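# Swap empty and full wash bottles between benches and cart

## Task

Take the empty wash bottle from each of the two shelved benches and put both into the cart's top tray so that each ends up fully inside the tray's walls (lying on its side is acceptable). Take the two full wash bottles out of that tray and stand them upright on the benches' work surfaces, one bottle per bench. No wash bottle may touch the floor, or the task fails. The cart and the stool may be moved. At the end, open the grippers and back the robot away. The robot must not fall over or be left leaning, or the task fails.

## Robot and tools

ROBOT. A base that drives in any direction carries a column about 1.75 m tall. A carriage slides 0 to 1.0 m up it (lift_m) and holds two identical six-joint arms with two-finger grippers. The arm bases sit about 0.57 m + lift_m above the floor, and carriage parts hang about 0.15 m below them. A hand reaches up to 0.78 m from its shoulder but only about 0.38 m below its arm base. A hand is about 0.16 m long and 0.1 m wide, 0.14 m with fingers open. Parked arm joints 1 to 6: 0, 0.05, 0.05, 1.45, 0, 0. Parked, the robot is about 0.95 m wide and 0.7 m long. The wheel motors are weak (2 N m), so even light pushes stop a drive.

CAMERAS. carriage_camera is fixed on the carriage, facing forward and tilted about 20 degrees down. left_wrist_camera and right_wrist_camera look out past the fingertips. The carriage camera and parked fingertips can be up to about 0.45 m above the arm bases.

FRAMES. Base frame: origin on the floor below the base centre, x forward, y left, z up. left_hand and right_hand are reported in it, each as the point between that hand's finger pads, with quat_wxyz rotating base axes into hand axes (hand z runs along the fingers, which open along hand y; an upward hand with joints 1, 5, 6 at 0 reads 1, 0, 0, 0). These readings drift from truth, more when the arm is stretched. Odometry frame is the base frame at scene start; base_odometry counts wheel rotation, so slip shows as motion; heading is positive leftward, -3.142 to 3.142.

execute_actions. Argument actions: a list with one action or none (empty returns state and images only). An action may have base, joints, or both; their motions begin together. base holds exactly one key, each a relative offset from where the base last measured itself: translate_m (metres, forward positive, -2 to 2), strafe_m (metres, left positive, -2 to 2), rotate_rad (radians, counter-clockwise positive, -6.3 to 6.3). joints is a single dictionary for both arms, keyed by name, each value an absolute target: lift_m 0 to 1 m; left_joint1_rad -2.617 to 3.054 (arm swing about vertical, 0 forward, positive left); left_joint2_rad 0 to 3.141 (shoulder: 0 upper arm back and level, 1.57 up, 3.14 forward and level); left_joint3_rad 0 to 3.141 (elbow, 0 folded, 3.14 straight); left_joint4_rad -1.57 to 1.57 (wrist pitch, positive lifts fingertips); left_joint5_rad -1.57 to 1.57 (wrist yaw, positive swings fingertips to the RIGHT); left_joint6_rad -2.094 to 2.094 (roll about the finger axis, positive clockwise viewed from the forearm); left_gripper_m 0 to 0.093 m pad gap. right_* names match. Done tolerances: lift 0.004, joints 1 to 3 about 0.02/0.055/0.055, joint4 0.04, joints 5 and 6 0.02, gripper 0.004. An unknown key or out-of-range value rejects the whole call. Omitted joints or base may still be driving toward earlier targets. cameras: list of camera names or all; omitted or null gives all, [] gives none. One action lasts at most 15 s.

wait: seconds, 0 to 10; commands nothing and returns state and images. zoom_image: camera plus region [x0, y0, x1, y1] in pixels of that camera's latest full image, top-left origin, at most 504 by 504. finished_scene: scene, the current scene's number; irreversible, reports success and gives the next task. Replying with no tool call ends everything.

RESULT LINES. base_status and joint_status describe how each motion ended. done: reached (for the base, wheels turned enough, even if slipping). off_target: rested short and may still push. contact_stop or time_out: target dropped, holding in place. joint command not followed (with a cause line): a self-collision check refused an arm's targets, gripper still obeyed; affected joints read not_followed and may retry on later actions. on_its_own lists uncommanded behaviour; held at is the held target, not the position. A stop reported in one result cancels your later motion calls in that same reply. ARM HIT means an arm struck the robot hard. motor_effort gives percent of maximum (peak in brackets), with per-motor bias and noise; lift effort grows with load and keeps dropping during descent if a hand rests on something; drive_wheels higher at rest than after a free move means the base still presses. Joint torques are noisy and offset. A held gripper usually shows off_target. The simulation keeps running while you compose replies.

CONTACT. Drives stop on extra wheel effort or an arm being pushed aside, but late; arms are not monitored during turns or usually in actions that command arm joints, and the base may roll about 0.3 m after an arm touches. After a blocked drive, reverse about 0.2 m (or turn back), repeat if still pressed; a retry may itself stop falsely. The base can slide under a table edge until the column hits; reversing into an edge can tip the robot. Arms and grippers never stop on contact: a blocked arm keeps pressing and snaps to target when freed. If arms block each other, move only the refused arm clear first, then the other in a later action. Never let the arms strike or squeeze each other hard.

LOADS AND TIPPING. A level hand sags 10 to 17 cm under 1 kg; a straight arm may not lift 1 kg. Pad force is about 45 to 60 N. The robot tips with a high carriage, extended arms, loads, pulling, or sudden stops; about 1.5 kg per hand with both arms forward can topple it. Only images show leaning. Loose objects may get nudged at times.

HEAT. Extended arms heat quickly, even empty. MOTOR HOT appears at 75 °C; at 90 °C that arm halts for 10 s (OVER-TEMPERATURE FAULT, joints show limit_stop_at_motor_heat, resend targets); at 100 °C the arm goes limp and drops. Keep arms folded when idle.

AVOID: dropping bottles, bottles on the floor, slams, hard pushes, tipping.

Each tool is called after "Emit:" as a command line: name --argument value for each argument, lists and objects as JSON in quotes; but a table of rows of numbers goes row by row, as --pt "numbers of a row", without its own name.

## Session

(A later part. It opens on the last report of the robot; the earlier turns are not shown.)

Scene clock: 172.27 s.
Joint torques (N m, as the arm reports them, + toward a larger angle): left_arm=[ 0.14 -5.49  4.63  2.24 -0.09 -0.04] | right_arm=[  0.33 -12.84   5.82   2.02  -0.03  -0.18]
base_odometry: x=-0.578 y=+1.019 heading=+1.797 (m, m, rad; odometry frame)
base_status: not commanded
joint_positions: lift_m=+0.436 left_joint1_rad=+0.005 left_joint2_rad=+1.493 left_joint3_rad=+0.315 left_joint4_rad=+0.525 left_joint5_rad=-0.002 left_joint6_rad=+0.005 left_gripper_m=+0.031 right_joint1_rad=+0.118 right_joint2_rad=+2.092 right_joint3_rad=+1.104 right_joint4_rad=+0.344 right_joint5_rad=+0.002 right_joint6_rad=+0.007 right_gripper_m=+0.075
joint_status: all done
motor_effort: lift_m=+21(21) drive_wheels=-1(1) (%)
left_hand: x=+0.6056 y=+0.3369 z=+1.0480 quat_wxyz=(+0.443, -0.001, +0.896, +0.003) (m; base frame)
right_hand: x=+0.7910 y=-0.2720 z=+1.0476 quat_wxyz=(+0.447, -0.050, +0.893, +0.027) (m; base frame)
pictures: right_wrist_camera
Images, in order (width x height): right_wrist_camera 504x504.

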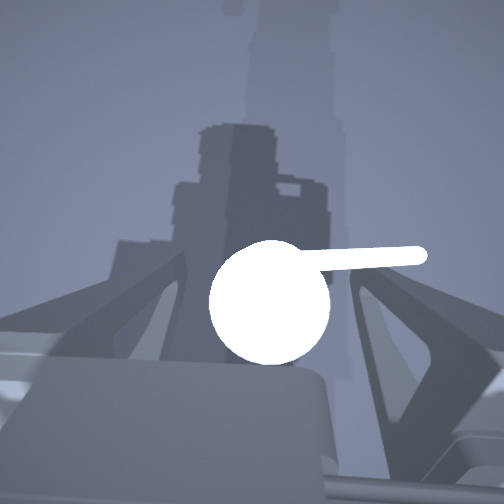

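Emit:
execute_actions --actions '[{"joints":{"right_gripper_m":0.0,"lift_m":0.433}}]' --cameras '["right_wrist_camera"]'

Emit:
execute_actions --actions '[{"joints":{"lift_m":0.49}}]' --cameras '["carriage_camera","right_wrist_camera"]'

Scene clock: 174.00 s.
Joint torques (N m, as the arm reports them, + toward a larger angle): left_arm=[ 0.18 -5.47  4.51  2.25 -0.1  -0.04] | right_arm=[  0.25 -12.08   5.5    2.05  -0.09  -0.18]
base_odometry: x=-0.578 y=+1.019 heading=+1.797 (m, m, rad; odometry frame)
base_status: not commanded
joint_positions: lift_m=+0.433 left_joint1_rad=+0.005 left_joint2_rad=+1.493 left_joint3_rad=+0.315 left_joint4_rad=+0.526 left_joint5_rad=-0.002 left_joint6_rad=+0.005 left_gripper_m=+0.031 right_joint1_rad=+0.119 right_joint2_rad=+2.083 right_joint3_rad=+1.109 right_joint4_rad=+0.345 right_joint5_rad=+0.004 right_joint6_rad=+0.006 right_gripper_m=+0.031
joint_status: right_gripper_m off_target (ended at +0.031, target +0.000); the others done
motor_effort: lift_m=+22(22) drive_wheels=+5(4) (%)
left_hand: x=+0.6057 y=+0.3369 z=+1.0451 quat_wxyz=(+0.443, -0.001, +0.896, +0.003) (m; base frame)
right_hand: x=+0.7934 y=-0.2718 z=+1.0509 quat_wxyz=(+0.453, -0.049, +0.890, +0.027) (m; base frame)
pictures: right_wrist_camera
Images, in order (width x height): right_wrist_camera 504x504.

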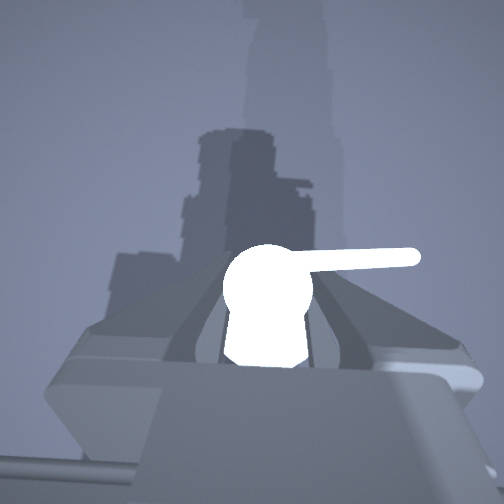

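Scene clock: 174.77 s.
Joint torques (N m, as the arm reports them, + toward a larger angle): left_arm=[ 0.16 -5.51  4.48  2.17 -0.12 -0.05] | right_arm=[  0.28 -12.54   5.45   2.12  -0.04  -0.18]
base_odometry: x=-0.578 y=+1.019 heading=+1.797 (m, m, rad; odometry frame)
base_status: not commanded
joint_positions: lift_m=+0.490 left_joint1_rad=+0.005 left_joint2_rad=+1.493 left_joint3_rad=+0.315 left_joint4_rad=+0.534 left_joint5_rad=-0.002 left_joint6_rad=+0.005 left_gripper_m=+0.031 right_joint1_rad=+0.119 right_joint2_rad=+2.089 right_joint3_rad=+1.109 right_joint4_rad=+0.335 right_joint5_rad=+0.004 right_joint6_rad=+0.006 right_gripper_m=+0.031
joint_status: all done
motor_effort: lift_m=+23(29) drive_wheels=-1(2) (%)
left_hand: x=+0.6069 y=+0.3369 z=+1.1036 quat_wxyz=(+0.447, -0.001, +0.895, +0.003) (m; base frame)
right_hand: x=+0.7914 y=-0.2721 z=+1.1029 quat_wxyz=(+0.446, -0.049, +0.893, +0.026) (m; base frame)
pictures: carriage_camera, right_wrist_camera
Images, in order (width x height): carriage_camera 504x504, right_wrist_camera 504x504.

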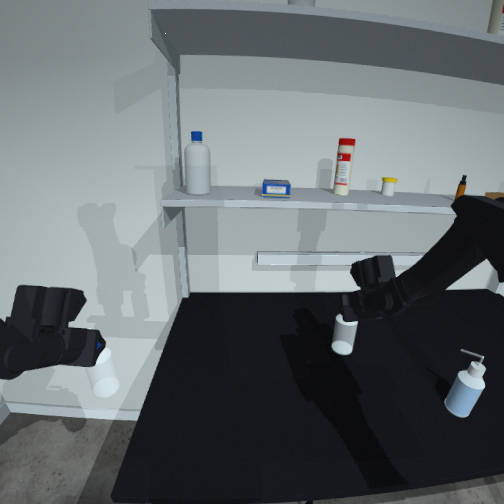

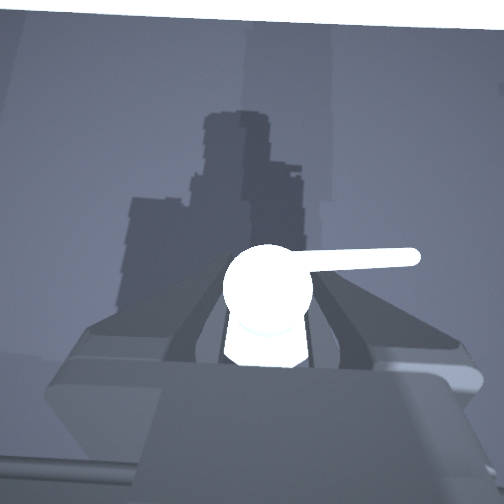

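Emit:
execute_actions --actions '[{"base":{"translate_m":-1.32},"joints":{"right_joint2_rad":1.76,"right_joint3_rad":0.58,"right_joint4_rad":0.55}}]' --cameras '["carriage_camera"]'

Emit:
execute_actions --actions '[{"base":{"rotate_rad":1.569},"joints":{"lift_m":0.37,"right_joint1_rad":0.6,"left_joint1_rad":-0.595,"left_joint2_rad":1.778,"left_joint3_rad":0.605,"left_joint4_rad":0.525}}]' --cameras '["carriage_camera"]'

Scene clock: 183.13 s.
Joint torques (N m, as the arm reports them, + toward a larger angle): left_arm=[ 0.16 -5.53  4.59  2.18 -0.11 -0.04] | right_arm=[ 0.27 -8.7   4.51  2.23 -0.05 -0.18]
base_odometry: x=-0.281 y=-0.268 heading=+1.797 (m, m, rad; odometry frame)
base_status: done
joint_positions: lift_m=+0.490 left_joint1_rad=+0.005 left_joint2_rad=+1.493 left_joint3_rad=+0.315 left_joint4_rad=+0.534 left_joint5_rad=-0.002 left_joint6_rad=+0.005 left_gripper_m=+0.031 right_joint1_rad=+0.119 right_joint2_rad=+1.761 right_joint3_rad=+0.587 right_joint4_rad=+0.546 right_joint5_rad=+0.004 right_joint6_rad=+0.006 right_gripper_m=+0.031
joint_status: all done
motor_effort: lift_m=+23(23) drive_wheels=-3(34) (%)
left_hand: x=+0.6069 y=+0.3369 z=+1.1036 quat_wxyz=(+0.447, -0.001, +0.895, +0.003) (m; base frame)
right_hand: x=+0.6775 y=-0.2857 z=+1.1033 quat_wxyz=(+0.453, -0.049, +0.890, +0.027) (m; base frame)
pictures: carriage_camera
Images, in order (width x height): carriage_camera 504x504.

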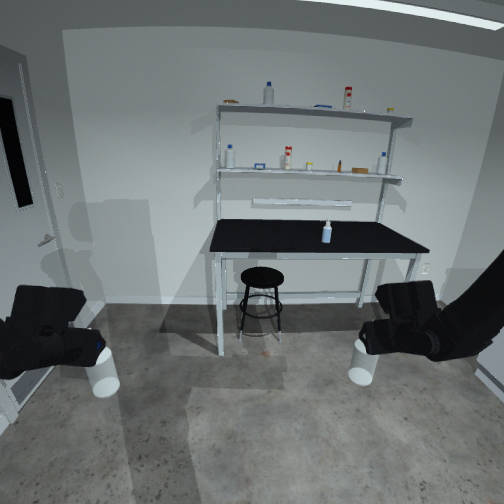

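Scene clock: 186.23 s.
Joint torques (N m, as the arm reports them, + toward a larger angle): left_arm=[ 0.62 -6.67  8.69  2.19 -0.13 -0.04] | right_arm=[ 0.35 -8.73  4.47  2.23 -0.02 -0.18]
base_odometry: x=-0.281 y=-0.268 heading=-2.918 (m, m, rad; odometry frame)
base_status: done
joint_positions: lift_m=+0.370 left_joint1_rad=-0.596 left_joint2_rad=+1.771 left_joint3_rad=+0.581 left_joint4_rad=+0.526 left_joint5_rad=+0.002 left_joint6_rad=+0.005 left_gripper_m=+0.031 right_joint1_rad=+0.593 right_joint2_rad=+1.761 right_joint3_rad=+0.587 right_joint4_rad=+0.547 right_joint5_rad=+0.002 right_joint6_rad=+0.006 right_gripper_m=+0.031
joint_status: all done
motor_effort: lift_m=+23(25) drive_wheels=+10(30) (%)
left_hand: x=+0.6033 y=+0.1028 z=+0.9734 quat_wxyz=(+0.419, +0.266, +0.859, -0.128) (m; base frame)
right_hand: x=+0.6091 y=-0.1007 z=+0.9835 quat_wxyz=(+0.435, -0.257, +0.853, +0.134) (m; base frame)
pictures: carriage_camera
Images, in order (width x height): carriage_camera 504x504.

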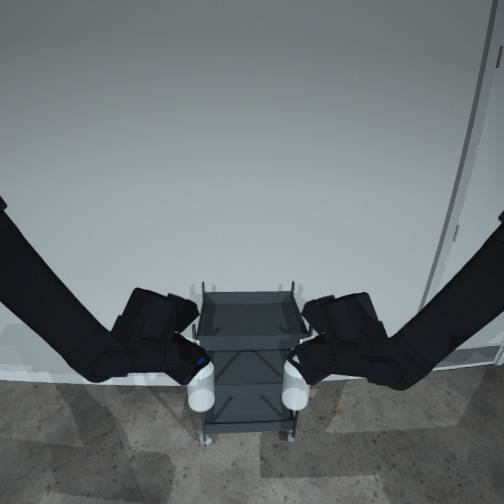

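Emit:
execute_actions --actions '[{"base":{"translate_m":0.58},"joints":{"left_joint4_rad":0.54}}]'

Scene clock: 190.30 s.
Joint torques (N m, as the arm reports them, + toward a larger angle): left_arm=[ 0.57 -6.71  8.62  2.26 -0.14 -0.04] | right_arm=[ 0.33 -8.7   4.54  2.23 -0.03 -0.17]
base_odometry: x=-0.847 y=-0.397 heading=-2.917 (m, m, rad; odometry frame)
base_status: done
joint_positions: lift_m=+0.370 left_joint1_rad=-0.596 left_joint2_rad=+1.771 left_joint3_rad=+0.581 left_joint4_rad=+0.534 left_joint5_rad=+0.002 left_joint6_rad=+0.005 left_gripper_m=+0.031 right_joint1_rad=+0.593 right_joint2_rad=+1.761 right_joint3_rad=+0.587 right_joint4_rad=+0.547 right_joint5_rad=+0.002 right_joint6_rad=+0.006 right_gripper_m=+0.031
joint_status: all done
motor_effort: lift_m=+23(23) drive_wheels=-5(31) (%)
left_hand: x=+0.6043 y=+0.1021 z=+0.9751 quat_wxyz=(+0.423, +0.266, +0.857, -0.129) (m; base frame)
right_hand: x=+0.6091 y=-0.1007 z=+0.9835 quat_wxyz=(+0.435, -0.257, +0.853, +0.134) (m; base frame)
pictures: carriage_camera, left_wrist_camera, right_wrist_camera
Images, in order (width x height): carriage_camera 504x504, left_wrist_camera 504x504, right_wrist_camera 504x504.

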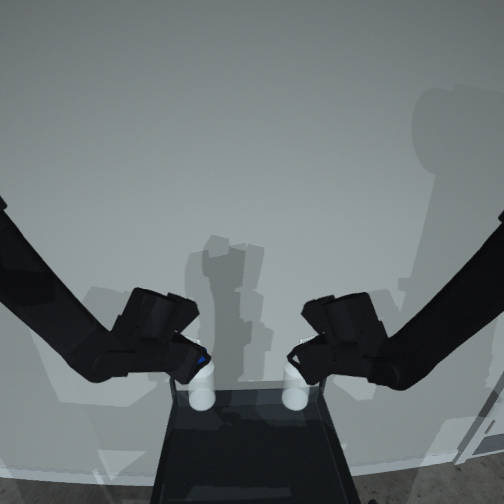

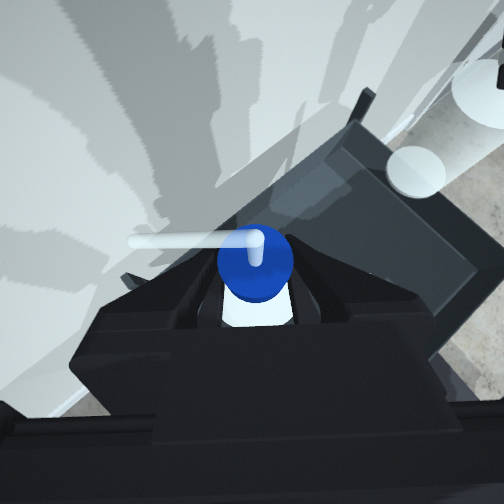

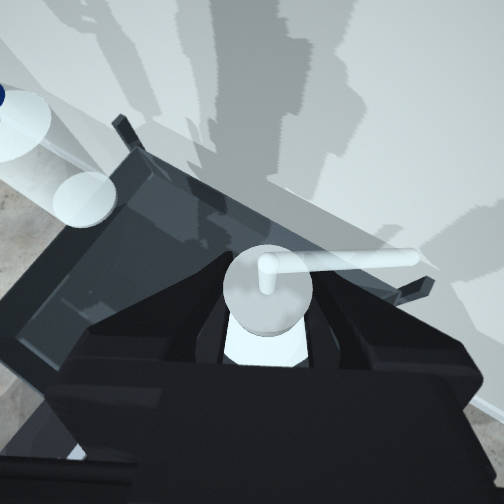

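Emit:
execute_actions --actions '[{"joints":{"lift_m":0.2}}]' --cameras '["carriage_camera"]'

Scene clock: 192.57 s.
Joint torques (N m, as the arm reports them, + toward a larger angle): left_arm=[ 0.59 -6.68  8.66  2.26 -0.14 -0.04] | right_arm=[ 0.34 -8.65  4.47  2.21 -0.03 -0.17]
base_odometry: x=-0.847 y=-0.397 heading=-2.917 (m, m, rad; odometry frame)
base_status: not commanded
joint_positions: lift_m=+0.200 left_joint1_rad=-0.596 left_joint2_rad=+1.771 left_joint3_rad=+0.581 left_joint4_rad=+0.536 left_joint5_rad=+0.001 left_joint6_rad=+0.005 left_gripper_m=+0.031 right_joint1_rad=+0.593 right_joint2_rad=+1.761 right_joint3_rad=+0.587 right_joint4_rad=+0.548 right_joint5_rad=+0.001 right_joint6_rad=+0.006 right_gripper_m=+0.031
joint_status: all done
motor_effort: lift_m=+23(22) drive_wheels=-4(6) (%)
left_hand: x=+0.6046 y=+0.1021 z=+0.8054 quat_wxyz=(+0.423, +0.265, +0.857, -0.129) (m; base frame)
right_hand: x=+0.6091 y=-0.1006 z=+0.8137 quat_wxyz=(+0.435, -0.257, +0.852, +0.134) (m; base frame)
pictures: carriage_camera
Images, in order (width x height): carriage_camera 504x504.

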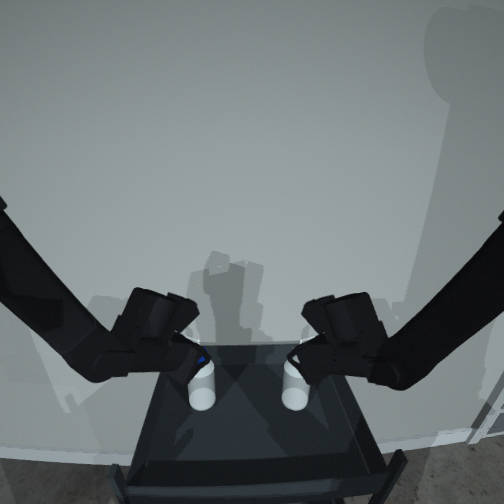

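Emit:
execute_actions --actions '[{"joints":{"lift_m":0.183}}]' --cameras '[]'

Scene clock: 193.60 s.
Joint torques (N m, as the arm reports them, + toward a larger angle): left_arm=[ 0.37 -6.64  8.49  2.12 -0.13 -0.06] | right_arm=[ 0.34 -8.81  4.45  2.22 -0.04 -0.18]
base_odometry: x=-0.847 y=-0.397 heading=-2.917 (m, m, rad; odometry frame)
base_status: not commanded
joint_positions: lift_m=+0.183 left_joint1_rad=-0.596 left_joint2_rad=+1.771 left_joint3_rad=+0.583 left_joint4_rad=+0.550 left_joint5_rad=+0.001 left_joint6_rad=+0.005 left_gripper_m=+0.031 right_joint1_rad=+0.593 right_joint2_rad=+1.761 right_joint3_rad=+0.587 right_joint4_rad=+0.546 right_joint5_rad=+0.001 right_joint6_rad=+0.006 right_gripper_m=+0.031
joint_status: all done
motor_effort: lift_m=+23(23) drive_wheels=-4(6) (%)
left_hand: x=+0.6067 y=+0.1006 z=+0.7917 quat_wxyz=(+0.430, +0.264, +0.853, -0.131) (m; base frame)
right_hand: x=+0.6088 y=-0.1008 z=+0.7961 quat_wxyz=(+0.434, -0.257, +0.853, +0.133) (m; base frame)
pictures: none
No camera images: the call's "cameras" was empty. Leave "cameras" out to get every camera's image.

Emit:
execute_actions --actions '[{"joints":{"right_joint2_rad":1.785,"left_gripper_m":0.07}}]' --cameras '[]'

Scene clock: 194.80 s.
Joint torques (N m, as the arm reports them, + toward a larger angle): left_arm=[ 0.65 -6.64  8.57  2.14 -0.14 -0.04] | right_arm=[ 0.36 -7.15  4.45  2.23 -0.03 -0.18]
base_odometry: x=-0.847 y=-0.397 heading=-2.917 (m, m, rad; odometry frame)
base_status: not commanded
joint_positions: lift_m=+0.183 left_joint1_rad=-0.596 left_joint2_rad=+1.771 left_joint3_rad=+0.583 left_joint4_rad=+0.549 left_joint5_rad=+0.001 left_joint6_rad=+0.005 left_gripper_m=+0.070 right_joint1_rad=+0.593 right_joint2_rad=+1.766 right_joint3_rad=+0.587 right_joint4_rad=+0.547 right_joint5_rad=+0.001 right_joint6_rad=+0.006 right_gripper_m=+0.031
joint_status: all done
motor_effort: lift_m=+23(23) drive_wheels=-3(3) (%)
left_hand: x=+0.6067 y=+0.1006 z=+0.7916 quat_wxyz=(+0.430, +0.264, +0.853, -0.131) (m; base frame)
right_hand: x=+0.6086 y=-0.1009 z=+0.7945 quat_wxyz=(+0.432, -0.258, +0.854, +0.133) (m; base frame)
pictures: none
No camera images: the call's "cameras" was empty. Leave "cameras" out to get every camera's image.

Emit:
execute_actions --actions '[{"joints":{"lift_m":0.178}}]' --cameras '[]'

Scene clock: 195.70 s.
Joint torques (N m, as the arm reports them, + toward a larger angle): left_arm=[ 0.6  -6.57  8.57  2.14 -0.13 -0.04] | right_arm=[ 0.36 -7.17  4.51  2.02 -0.03 -0.18]
base_odometry: x=-0.847 y=-0.397 heading=-2.917 (m, m, rad; odometry frame)
base_status: not commanded
joint_positions: lift_m=+0.178 left_joint1_rad=-0.596 left_joint2_rad=+1.771 left_joint3_rad=+0.583 left_joint4_rad=+0.546 left_joint5_rad=+0.001 left_joint6_rad=+0.005 left_gripper_m=+0.070 right_joint1_rad=+0.593 right_joint2_rad=+1.766 right_joint3_rad=+0.587 right_joint4_rad=+0.569 right_joint5_rad=+0.001 right_joint6_rad=+0.006 right_gripper_m=+0.031
joint_status: all done
motor_effort: lift_m=+21(22) drive_wheels=-3(5) (%)
left_hand: x=+0.6063 y=+0.1009 z=+0.7861 quat_wxyz=(+0.429, +0.265, +0.854, -0.131) (m; base frame)
right_hand: x=+0.6113 y=-0.0991 z=+0.7940 quat_wxyz=(+0.442, -0.256, +0.849, +0.136) (m; base frame)
pictures: none
No camera images: the call's "cameras" was empty. Leave "cameras" out to get every camera's image.

Emit:
execute_actions --actions '[{"joints":{"right_gripper_m":0.07,"lift_m":0.181}}]' --cameras '[]'

Emit:
execute_actions --actions '[{"joints":{"right_joint2_rad":1.46,"right_joint3_rad":0.275,"right_joint4_rad":0.54,"left_joint2_rad":1.46,"left_joint3_rad":0.275,"left_joint4_rad":0.54}}]' --cameras '["carriage_camera"]'

Scene clock: 197.43 s.
Joint torques (N m, as the arm reports them, + toward a larger angle): left_arm=[ 0.6  -6.78  8.45  2.13 -0.15 -0.04] | right_arm=[ 0.37 -7.11  4.47  2.06 -0.03 -0.17]
base_odometry: x=-0.847 y=-0.397 heading=-2.917 (m, m, rad; odometry frame)
base_status: not commanded
joint_positions: lift_m=+0.181 left_joint1_rad=-0.596 left_joint2_rad=+1.771 left_joint3_rad=+0.583 left_joint4_rad=+0.549 left_joint5_rad=+0.001 left_joint6_rad=+0.005 left_gripper_m=+0.070 right_joint1_rad=+0.593 right_joint2_rad=+1.766 right_joint3_rad=+0.587 right_joint4_rad=+0.563 right_joint5_rad=+0.001 right_joint6_rad=+0.006 right_gripper_m=+0.070
joint_status: all done
motor_effort: lift_m=+23(26) drive_wheels=-3(3) (%)
left_hand: x=+0.6067 y=+0.1007 z=+0.7896 quat_wxyz=(+0.430, +0.264, +0.853, -0.131) (m; base frame)
right_hand: x=+0.6106 y=-0.0996 z=+0.7957 quat_wxyz=(+0.439, -0.257, +0.850, +0.135) (m; base frame)
pictures: none
No camera images: the call's "cameras" was empty. Leave "cameras" out to get every camera's image.

Scene clock: 198.37 s.
Joint torques (N m, as the arm reports them, + toward a larger angle): left_arm=[ 0.65 -5.55  4.69  2.16 -0.14 -0.04] | right_arm=[ 0.35 -6.24  4.    2.03 -0.03 -0.18]
base_odometry: x=-0.847 y=-0.397 heading=-2.917 (m, m, rad; odometry frame)
base_status: not commanded
joint_positions: lift_m=+0.181 left_joint1_rad=-0.596 left_joint2_rad=+1.476 left_joint3_rad=+0.299 left_joint4_rad=+0.548 left_joint5_rad=+0.001 left_joint6_rad=+0.005 left_gripper_m=+0.070 right_joint1_rad=+0.593 right_joint2_rad=+1.471 right_joint3_rad=+0.288 right_joint4_rad=+0.557 right_joint5_rad=+0.001 right_joint6_rad=+0.006 right_gripper_m=+0.070
joint_status: all done
motor_effort: lift_m=+23(23) drive_wheels=+5(4) (%)
left_hand: x=+0.5455 y=+0.1422 z=+0.7972 quat_wxyz=(+0.434, +0.264, +0.851, -0.132) (m; base frame)
right_hand: x=+0.5446 y=-0.1441 z=+0.7970 quat_wxyz=(+0.435, -0.257, +0.852, +0.134) (m; base frame)
pictures: carriage_camera
Images, in order (width x height): carriage_camera 504x504.

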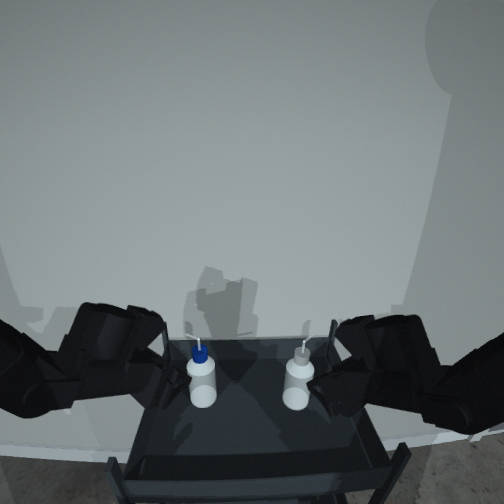

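Emit:
execute_actions --actions '[{"joints":{"lift_m":0.26}}]' --cameras '[]'

Emit:
execute_actions --actions '[{"base":{"translate_m":-0.5},"joints":{"left_joint1_rad":0,"left_joint2_rad":0.05,"left_joint3_rad":0.05,"left_joint4_rad":0,"left_joint5_rad":-1.4,"right_joint1_rad":0,"right_joint2_rad":0.05,"right_joint3_rad":0.05,"right_joint4_rad":0,"right_joint5_rad":1.4}}]'

Scene clock: 200.53 s.
Joint torques (N m, as the arm reports them, + toward a larger angle): left_arm=[ 0.62 -5.37  4.76  2.14 -0.14 -0.04] | right_arm=[ 0.35 -6.12  4.01  2.08 -0.03 -0.18]
base_odometry: x=-0.847 y=-0.397 heading=-2.917 (m, m, rad; odometry frame)
base_status: not commanded
joint_positions: lift_m=+0.260 left_joint1_rad=-0.596 left_joint2_rad=+1.473 left_joint3_rad=+0.299 left_joint4_rad=+0.551 left_joint5_rad=+0.001 left_joint6_rad=+0.005 left_gripper_m=+0.070 right_joint1_rad=+0.593 right_joint2_rad=+1.469 right_joint3_rad=+0.288 right_joint4_rad=+0.550 right_joint5_rad=+0.001 right_joint6_rad=+0.006 right_gripper_m=+0.070
joint_status: all done
motor_effort: lift_m=+22(28) drive_wheels=+4(5) (%)
left_hand: x=+0.5461 y=+0.1418 z=+0.8778 quat_wxyz=(+0.436, +0.263, +0.850, -0.133) (m; base frame)
right_hand: x=+0.5439 y=-0.1446 z=+0.8753 quat_wxyz=(+0.433, -0.258, +0.853, +0.133) (m; base frame)
pictures: none
No camera images: the call's "cameras" was empty. Leave "cameras" out to get every camera's image.

Scene clock: 203.73 s.
Joint torques (N m, as the arm reports them, + toward a larger angle): left_arm=[ 0.92  1.5   7.41  1.56 -0.17 -0.04] | right_arm=[-0.88  1.26  6.12  1.5   0.03 -0.18]
base_odometry: x=-0.359 y=-0.286 heading=-2.917 (m, m, rad; odometry frame)
base_status: done
joint_positions: lift_m=+0.260 left_joint1_rad=-0.004 left_joint2_rad=+0.068 left_joint3_rad=+0.069 left_joint4_rad=+0.015 left_joint5_rad=-1.396 left_joint6_rad=+0.005 left_gripper_m=+0.070 right_joint1_rad=+0.007 right_joint2_rad=+0.065 right_joint3_rad=+0.058 right_joint4_rad=+0.020 right_joint5_rad=+1.393 right_joint6_rad=+0.006 right_gripper_m=+0.070
joint_status: all done
motor_effort: lift_m=+22(22) drive_wheels=-1(34) (%)
left_hand: x=+0.3678 y=+0.5036 z=+1.0411 quat_wxyz=(+0.546, -0.455, +0.540, +0.451) (m; base frame)
right_hand: x=+0.3691 y=-0.5031 z=+1.0382 quat_wxyz=(+0.549, +0.456, +0.539, -0.447) (m; base frame)
pictures: carriage_camera, left_wrist_camera, right_wrist_camera
Images, in order (width x height): carriage_camera 504x504, left_wrist_camera 504x504, right_wrist_camera 504x504.

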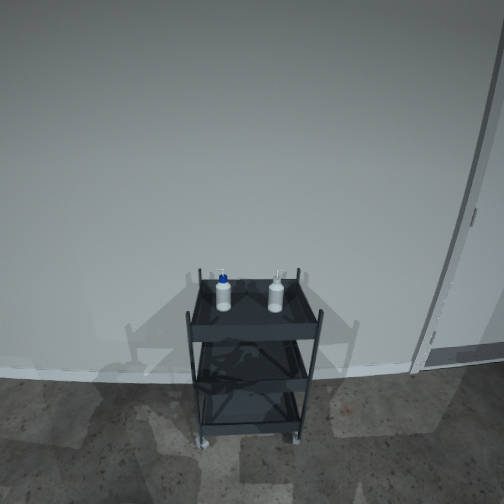

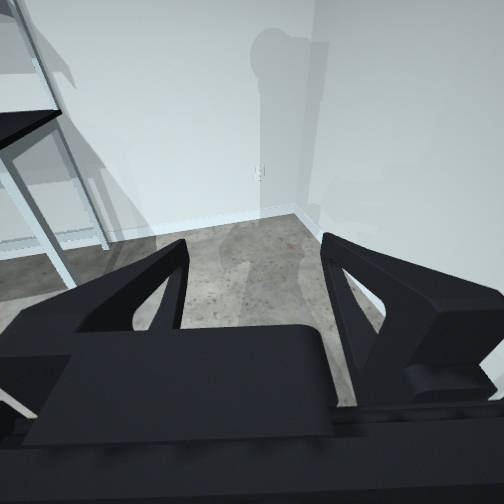

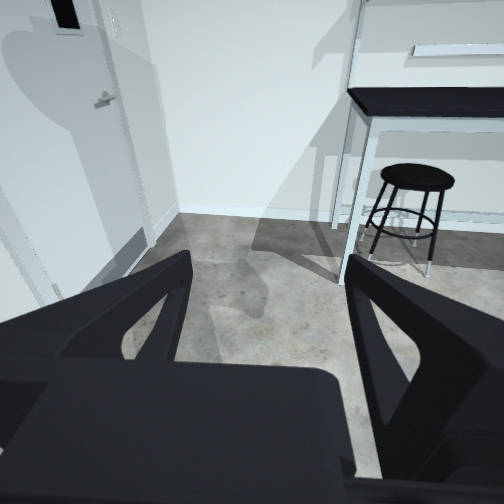

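Emit:
execute_actions --actions '[{"joints":{"left_joint1_rad":0.25,"left_joint5_rad":-1.56,"right_joint1_rad":-0.25,"right_joint5_rad":1.56}}]' --cameras '["left_wrist_camera","right_wrist_camera"]'

Scene clock: 205.67 s.
Joint torques (N m, as the arm reports them, + toward a larger angle): left_arm=[ 0.97  1.58  7.21  1.46 -0.17 -0.04] | right_arm=[-0.9   1.36  5.99  1.39  0.04 -0.18]
base_odometry: x=-0.359 y=-0.286 heading=-2.917 (m, m, rad; odometry frame)
base_status: not commanded
joint_positions: lift_m=+0.260 left_joint1_rad=+0.246 left_joint2_rad=+0.068 left_joint3_rad=+0.069 left_joint4_rad=+0.015 left_joint5_rad=-1.554 left_joint6_rad=+0.005 left_gripper_m=+0.070 right_joint1_rad=-0.242 right_joint2_rad=+0.065 right_joint3_rad=+0.058 right_joint4_rad=+0.020 right_joint5_rad=+1.548 right_joint6_rad=+0.006 right_gripper_m=+0.070
joint_status: all done
joint sent to its limit — the command would take right_joint5_rad past its upper limit, so that joint was sent only as far as its limit.
motor_effort: lift_m=+22(22) drive_wheels=-1(2) (%)
left_hand: x=+0.2958 y=+0.5205 z=+1.0407 quat_wxyz=(+0.443, -0.556, +0.437, +0.551) (m; base frame)
right_hand: x=+0.2979 y=-0.5208 z=+1.0379 quat_wxyz=(+0.448, +0.556, +0.437, -0.547) (m; base frame)
pictures: left_wrist_camera, right_wrist_camera
Images, in order (width x height): left_wrist_camera 504x504, right_wrist_camera 504x504.

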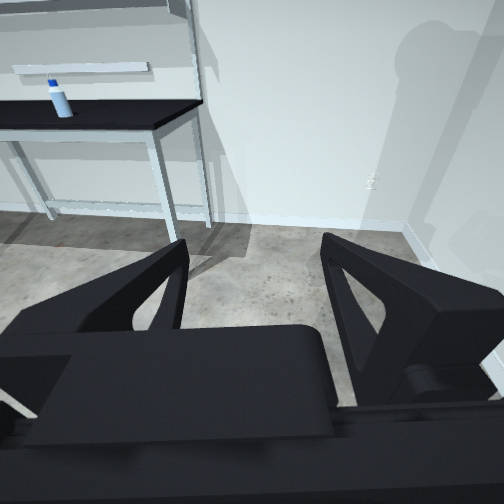

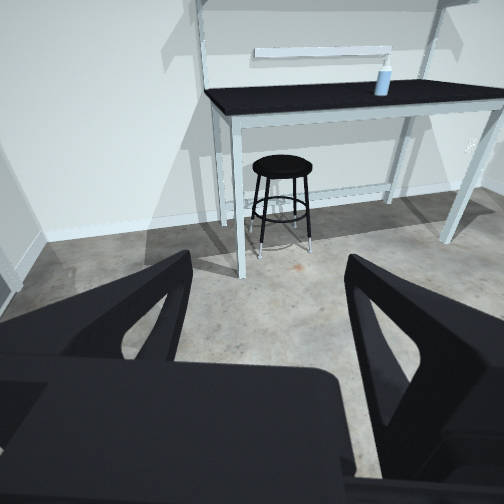

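Both full bottles are standing on their benches and both empties are in the tray.

Emit:
finished_scene --scene 1

The scene is finished: the task was done.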